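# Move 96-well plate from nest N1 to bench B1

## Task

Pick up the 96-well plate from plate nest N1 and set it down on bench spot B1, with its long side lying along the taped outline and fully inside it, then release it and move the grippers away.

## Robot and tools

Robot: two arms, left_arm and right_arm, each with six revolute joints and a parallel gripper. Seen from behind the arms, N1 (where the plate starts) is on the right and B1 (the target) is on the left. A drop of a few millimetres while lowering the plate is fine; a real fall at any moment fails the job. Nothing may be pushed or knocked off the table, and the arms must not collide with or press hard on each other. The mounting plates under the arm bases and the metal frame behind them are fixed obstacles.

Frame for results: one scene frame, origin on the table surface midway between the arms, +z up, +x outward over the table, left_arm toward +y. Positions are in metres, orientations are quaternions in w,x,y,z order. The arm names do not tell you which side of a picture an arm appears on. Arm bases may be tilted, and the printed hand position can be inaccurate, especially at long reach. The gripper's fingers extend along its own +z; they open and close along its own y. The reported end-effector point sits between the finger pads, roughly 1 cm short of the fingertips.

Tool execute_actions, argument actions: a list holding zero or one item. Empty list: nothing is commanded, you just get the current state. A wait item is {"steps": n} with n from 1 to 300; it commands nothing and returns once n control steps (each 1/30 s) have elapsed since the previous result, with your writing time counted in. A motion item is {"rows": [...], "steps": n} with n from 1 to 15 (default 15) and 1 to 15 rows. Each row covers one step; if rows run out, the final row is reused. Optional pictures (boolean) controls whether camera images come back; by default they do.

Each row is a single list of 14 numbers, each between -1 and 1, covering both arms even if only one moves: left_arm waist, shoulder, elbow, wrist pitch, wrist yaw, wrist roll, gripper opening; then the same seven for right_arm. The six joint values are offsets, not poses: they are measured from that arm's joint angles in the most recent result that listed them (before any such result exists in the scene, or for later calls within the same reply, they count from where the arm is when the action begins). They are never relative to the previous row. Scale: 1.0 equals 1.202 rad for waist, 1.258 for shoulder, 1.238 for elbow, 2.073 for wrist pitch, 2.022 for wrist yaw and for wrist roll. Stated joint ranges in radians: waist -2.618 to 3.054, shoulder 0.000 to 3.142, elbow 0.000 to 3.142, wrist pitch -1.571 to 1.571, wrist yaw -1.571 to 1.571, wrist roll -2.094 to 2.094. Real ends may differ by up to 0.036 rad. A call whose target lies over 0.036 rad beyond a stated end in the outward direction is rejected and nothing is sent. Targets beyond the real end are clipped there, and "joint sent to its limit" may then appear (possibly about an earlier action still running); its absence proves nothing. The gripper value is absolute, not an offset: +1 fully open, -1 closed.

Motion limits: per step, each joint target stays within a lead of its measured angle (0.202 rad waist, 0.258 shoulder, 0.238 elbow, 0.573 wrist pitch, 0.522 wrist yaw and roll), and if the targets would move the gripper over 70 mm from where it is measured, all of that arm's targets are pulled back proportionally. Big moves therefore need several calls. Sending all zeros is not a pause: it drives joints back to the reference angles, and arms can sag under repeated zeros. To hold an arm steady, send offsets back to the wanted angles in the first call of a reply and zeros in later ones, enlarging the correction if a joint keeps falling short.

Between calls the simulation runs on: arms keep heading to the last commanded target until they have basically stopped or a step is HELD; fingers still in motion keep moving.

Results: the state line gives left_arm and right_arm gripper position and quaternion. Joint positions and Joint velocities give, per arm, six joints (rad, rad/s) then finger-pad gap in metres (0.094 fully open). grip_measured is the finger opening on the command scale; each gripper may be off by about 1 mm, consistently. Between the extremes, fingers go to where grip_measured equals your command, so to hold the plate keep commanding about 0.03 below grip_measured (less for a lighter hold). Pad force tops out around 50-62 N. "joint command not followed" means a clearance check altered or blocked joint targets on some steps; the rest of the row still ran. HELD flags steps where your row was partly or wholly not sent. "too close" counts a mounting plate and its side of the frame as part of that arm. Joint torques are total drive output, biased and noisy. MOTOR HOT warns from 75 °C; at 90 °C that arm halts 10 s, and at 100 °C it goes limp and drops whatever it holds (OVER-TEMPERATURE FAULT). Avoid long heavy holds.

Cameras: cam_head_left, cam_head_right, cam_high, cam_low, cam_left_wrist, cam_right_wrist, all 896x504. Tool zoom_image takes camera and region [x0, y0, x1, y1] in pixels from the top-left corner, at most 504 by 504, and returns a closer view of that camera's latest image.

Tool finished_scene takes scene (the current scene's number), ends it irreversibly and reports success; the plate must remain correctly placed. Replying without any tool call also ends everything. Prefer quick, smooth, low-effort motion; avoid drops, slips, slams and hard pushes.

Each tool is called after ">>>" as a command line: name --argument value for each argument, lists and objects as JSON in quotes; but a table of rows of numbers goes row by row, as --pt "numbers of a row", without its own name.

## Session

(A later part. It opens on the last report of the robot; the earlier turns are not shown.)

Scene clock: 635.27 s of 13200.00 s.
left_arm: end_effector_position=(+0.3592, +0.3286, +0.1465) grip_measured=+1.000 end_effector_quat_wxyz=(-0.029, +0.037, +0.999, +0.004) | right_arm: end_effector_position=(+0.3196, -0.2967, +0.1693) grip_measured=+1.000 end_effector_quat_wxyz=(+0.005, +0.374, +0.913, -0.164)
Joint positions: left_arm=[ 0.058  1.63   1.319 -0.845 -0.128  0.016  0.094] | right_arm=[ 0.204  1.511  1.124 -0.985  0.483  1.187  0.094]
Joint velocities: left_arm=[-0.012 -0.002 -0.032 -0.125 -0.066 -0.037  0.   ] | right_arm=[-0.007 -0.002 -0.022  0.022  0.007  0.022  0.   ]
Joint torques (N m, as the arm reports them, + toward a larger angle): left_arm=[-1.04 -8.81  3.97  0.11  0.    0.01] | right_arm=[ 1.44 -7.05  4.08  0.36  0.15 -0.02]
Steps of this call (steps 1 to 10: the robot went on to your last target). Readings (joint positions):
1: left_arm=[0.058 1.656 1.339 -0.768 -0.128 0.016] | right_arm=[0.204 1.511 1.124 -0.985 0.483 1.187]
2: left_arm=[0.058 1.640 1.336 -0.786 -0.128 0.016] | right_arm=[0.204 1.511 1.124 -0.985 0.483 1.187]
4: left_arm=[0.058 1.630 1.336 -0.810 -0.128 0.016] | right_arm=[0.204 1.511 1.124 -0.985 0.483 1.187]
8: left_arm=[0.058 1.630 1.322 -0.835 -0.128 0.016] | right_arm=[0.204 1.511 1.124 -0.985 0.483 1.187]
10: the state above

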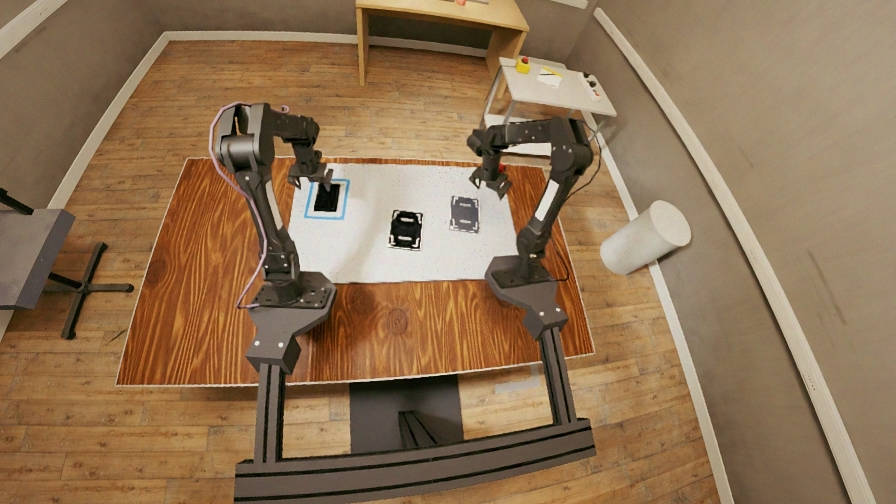

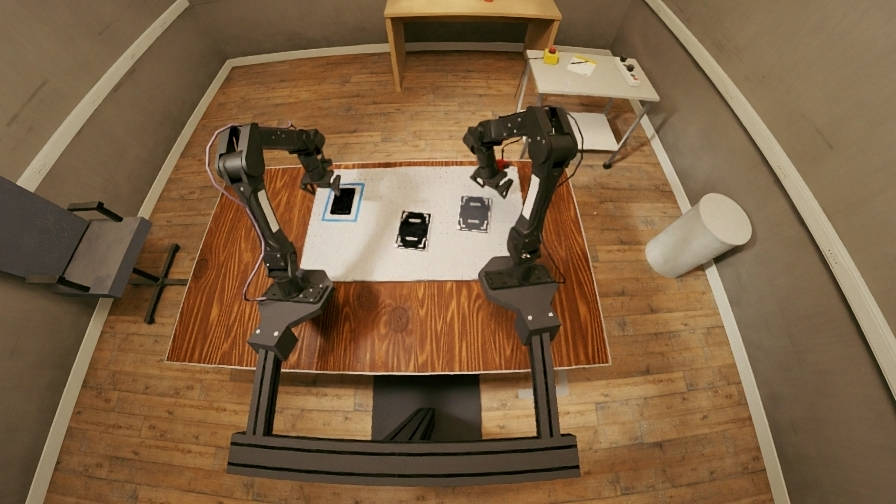

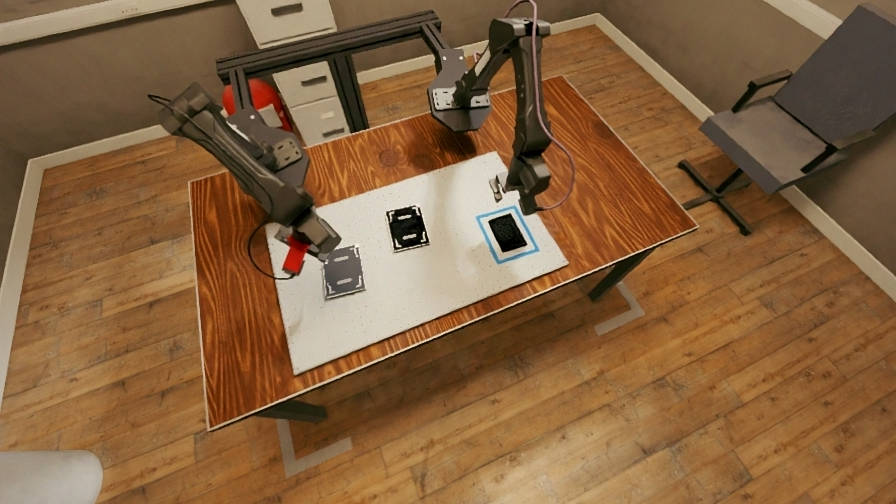

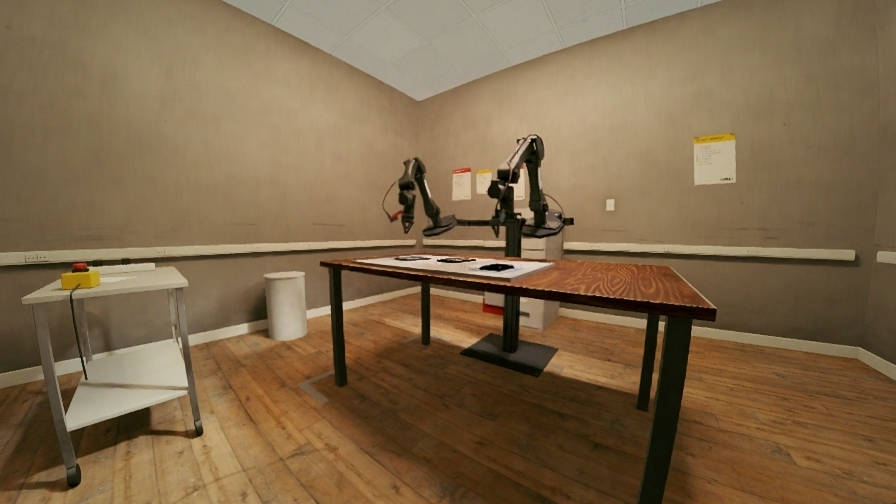

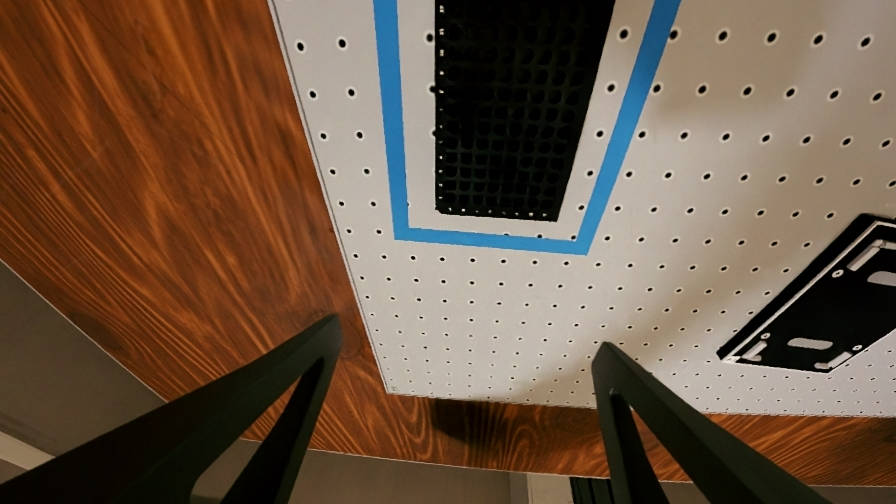

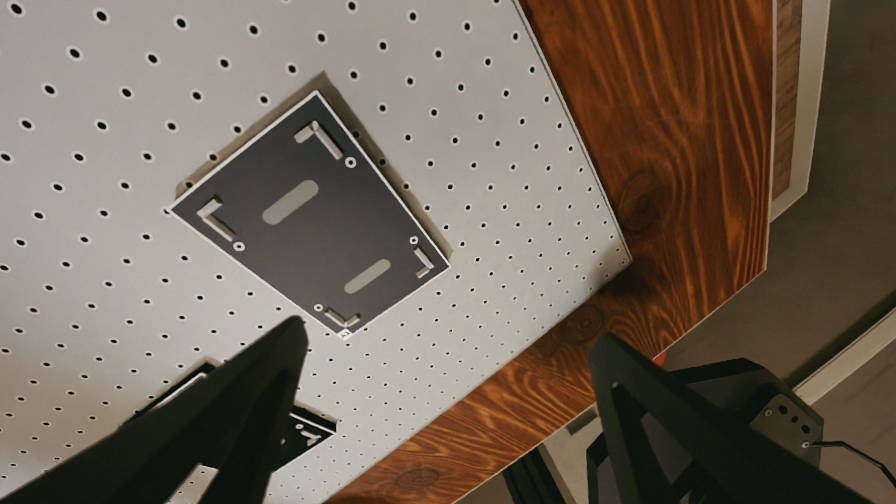

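>>> execute_actions --actions '[{"rows":[[0,-0.02,-0.02,0,0,0,1,0,0,0,0,0,0,1],[0,-0.045,-0.045,0,0,0,1,0,0,0,0,0,0,1],[0,-0.075,-0.075,0,0,0,1,0,0,0,0,0,0,1],[0,-0.105,-0.105,0,0,0,1,0,0,0,0,0,0,1],[0,-0.135,-0.135,0,0,0,1,0,0,0,0,0,0,1],[0,-0.165,-0.165,0,0,0,1,0,0,0,0,0,0,1],[0,-0.195,-0.195,0,0,0,1,0,0,0,0,0,0,1],[0,-0.22,-0.22,0,0,0,1,0,0,0,0,0,0,1],[0,-0.24,-0.24,0,0,0,1,0,0,0,0,0,0,1],[0,-0.25,-0.25,0,0,0,1,0,0,0,0,0,0,1]],"steps":15}]' --pictures false

>>> finished_scene --scene 1

Scene clock: 642.27 s of 13200.00 s.
left_arm: end_effector_position=(+0.2862, +0.3360, +0.1766) grip_measured=+1.000 end_effector_quat_wxyz=(-0.031, +0.038, +0.999, +0.004) | right_arm: end_effector_position=(+0.3196, -0.2967, +0.1693) grip_measured=+1.000 end_effector_quat_wxyz=(+0.005, +0.374, +0.913, -0.164)
Joint positions: left_arm=[ 0.058  1.331  1.024 -0.853 -0.128  0.016  0.094] | right_arm=[ 0.204  1.511  1.124 -0.985  0.483  1.187  0.094]
Joint velocities: left_arm=[-0.002  0.012 -0.037 -0.051 -0.022  0.007  0.   ] | right_arm=[-0.017 -0.007  0.002 -0.051  0.051  0.022  0.   ]
Joint torques (N m, as the arm reports them, + toward a larger angle): left_arm=[-0.94 -7.6   3.85  0.31 -0.02  0.03] | right_arm=[ 1.44 -7.04  4.07  0.36  0.15 -0.02]
Steps of this call (steps 1 to 30: the robot went on to your last target; steps 31 to 90: nothing new was sent; then 3.50 s passed at rest; steps 91 to 105: all 15 steps of this action). Readings (joint positions):
91: left_arm=[0.058 1.630 1.318 -0.852 -0.128 0.016] | right_arm=[0.204 1.511 1.124 -0.985 0.483 1.187]
92: left_arm=[0.058 1.625 1.311 -0.848 -0.128 0.016] | right_arm=[0.204 1.511 1.124 -0.985 0.483 1.187]
94: left_arm=[0.058 1.591 1.263 -0.837 -0.128 0.016] | right_arm=[0.204 1.511 1.124 -0.985 0.483 1.187]
98: left_arm=[0.058 1.445 1.115 -0.839 -0.128 0.016] | right_arm=[0.204 1.511 1.124 -0.985 0.483 1.187]
105: the state above

The scene is finished: the task was done.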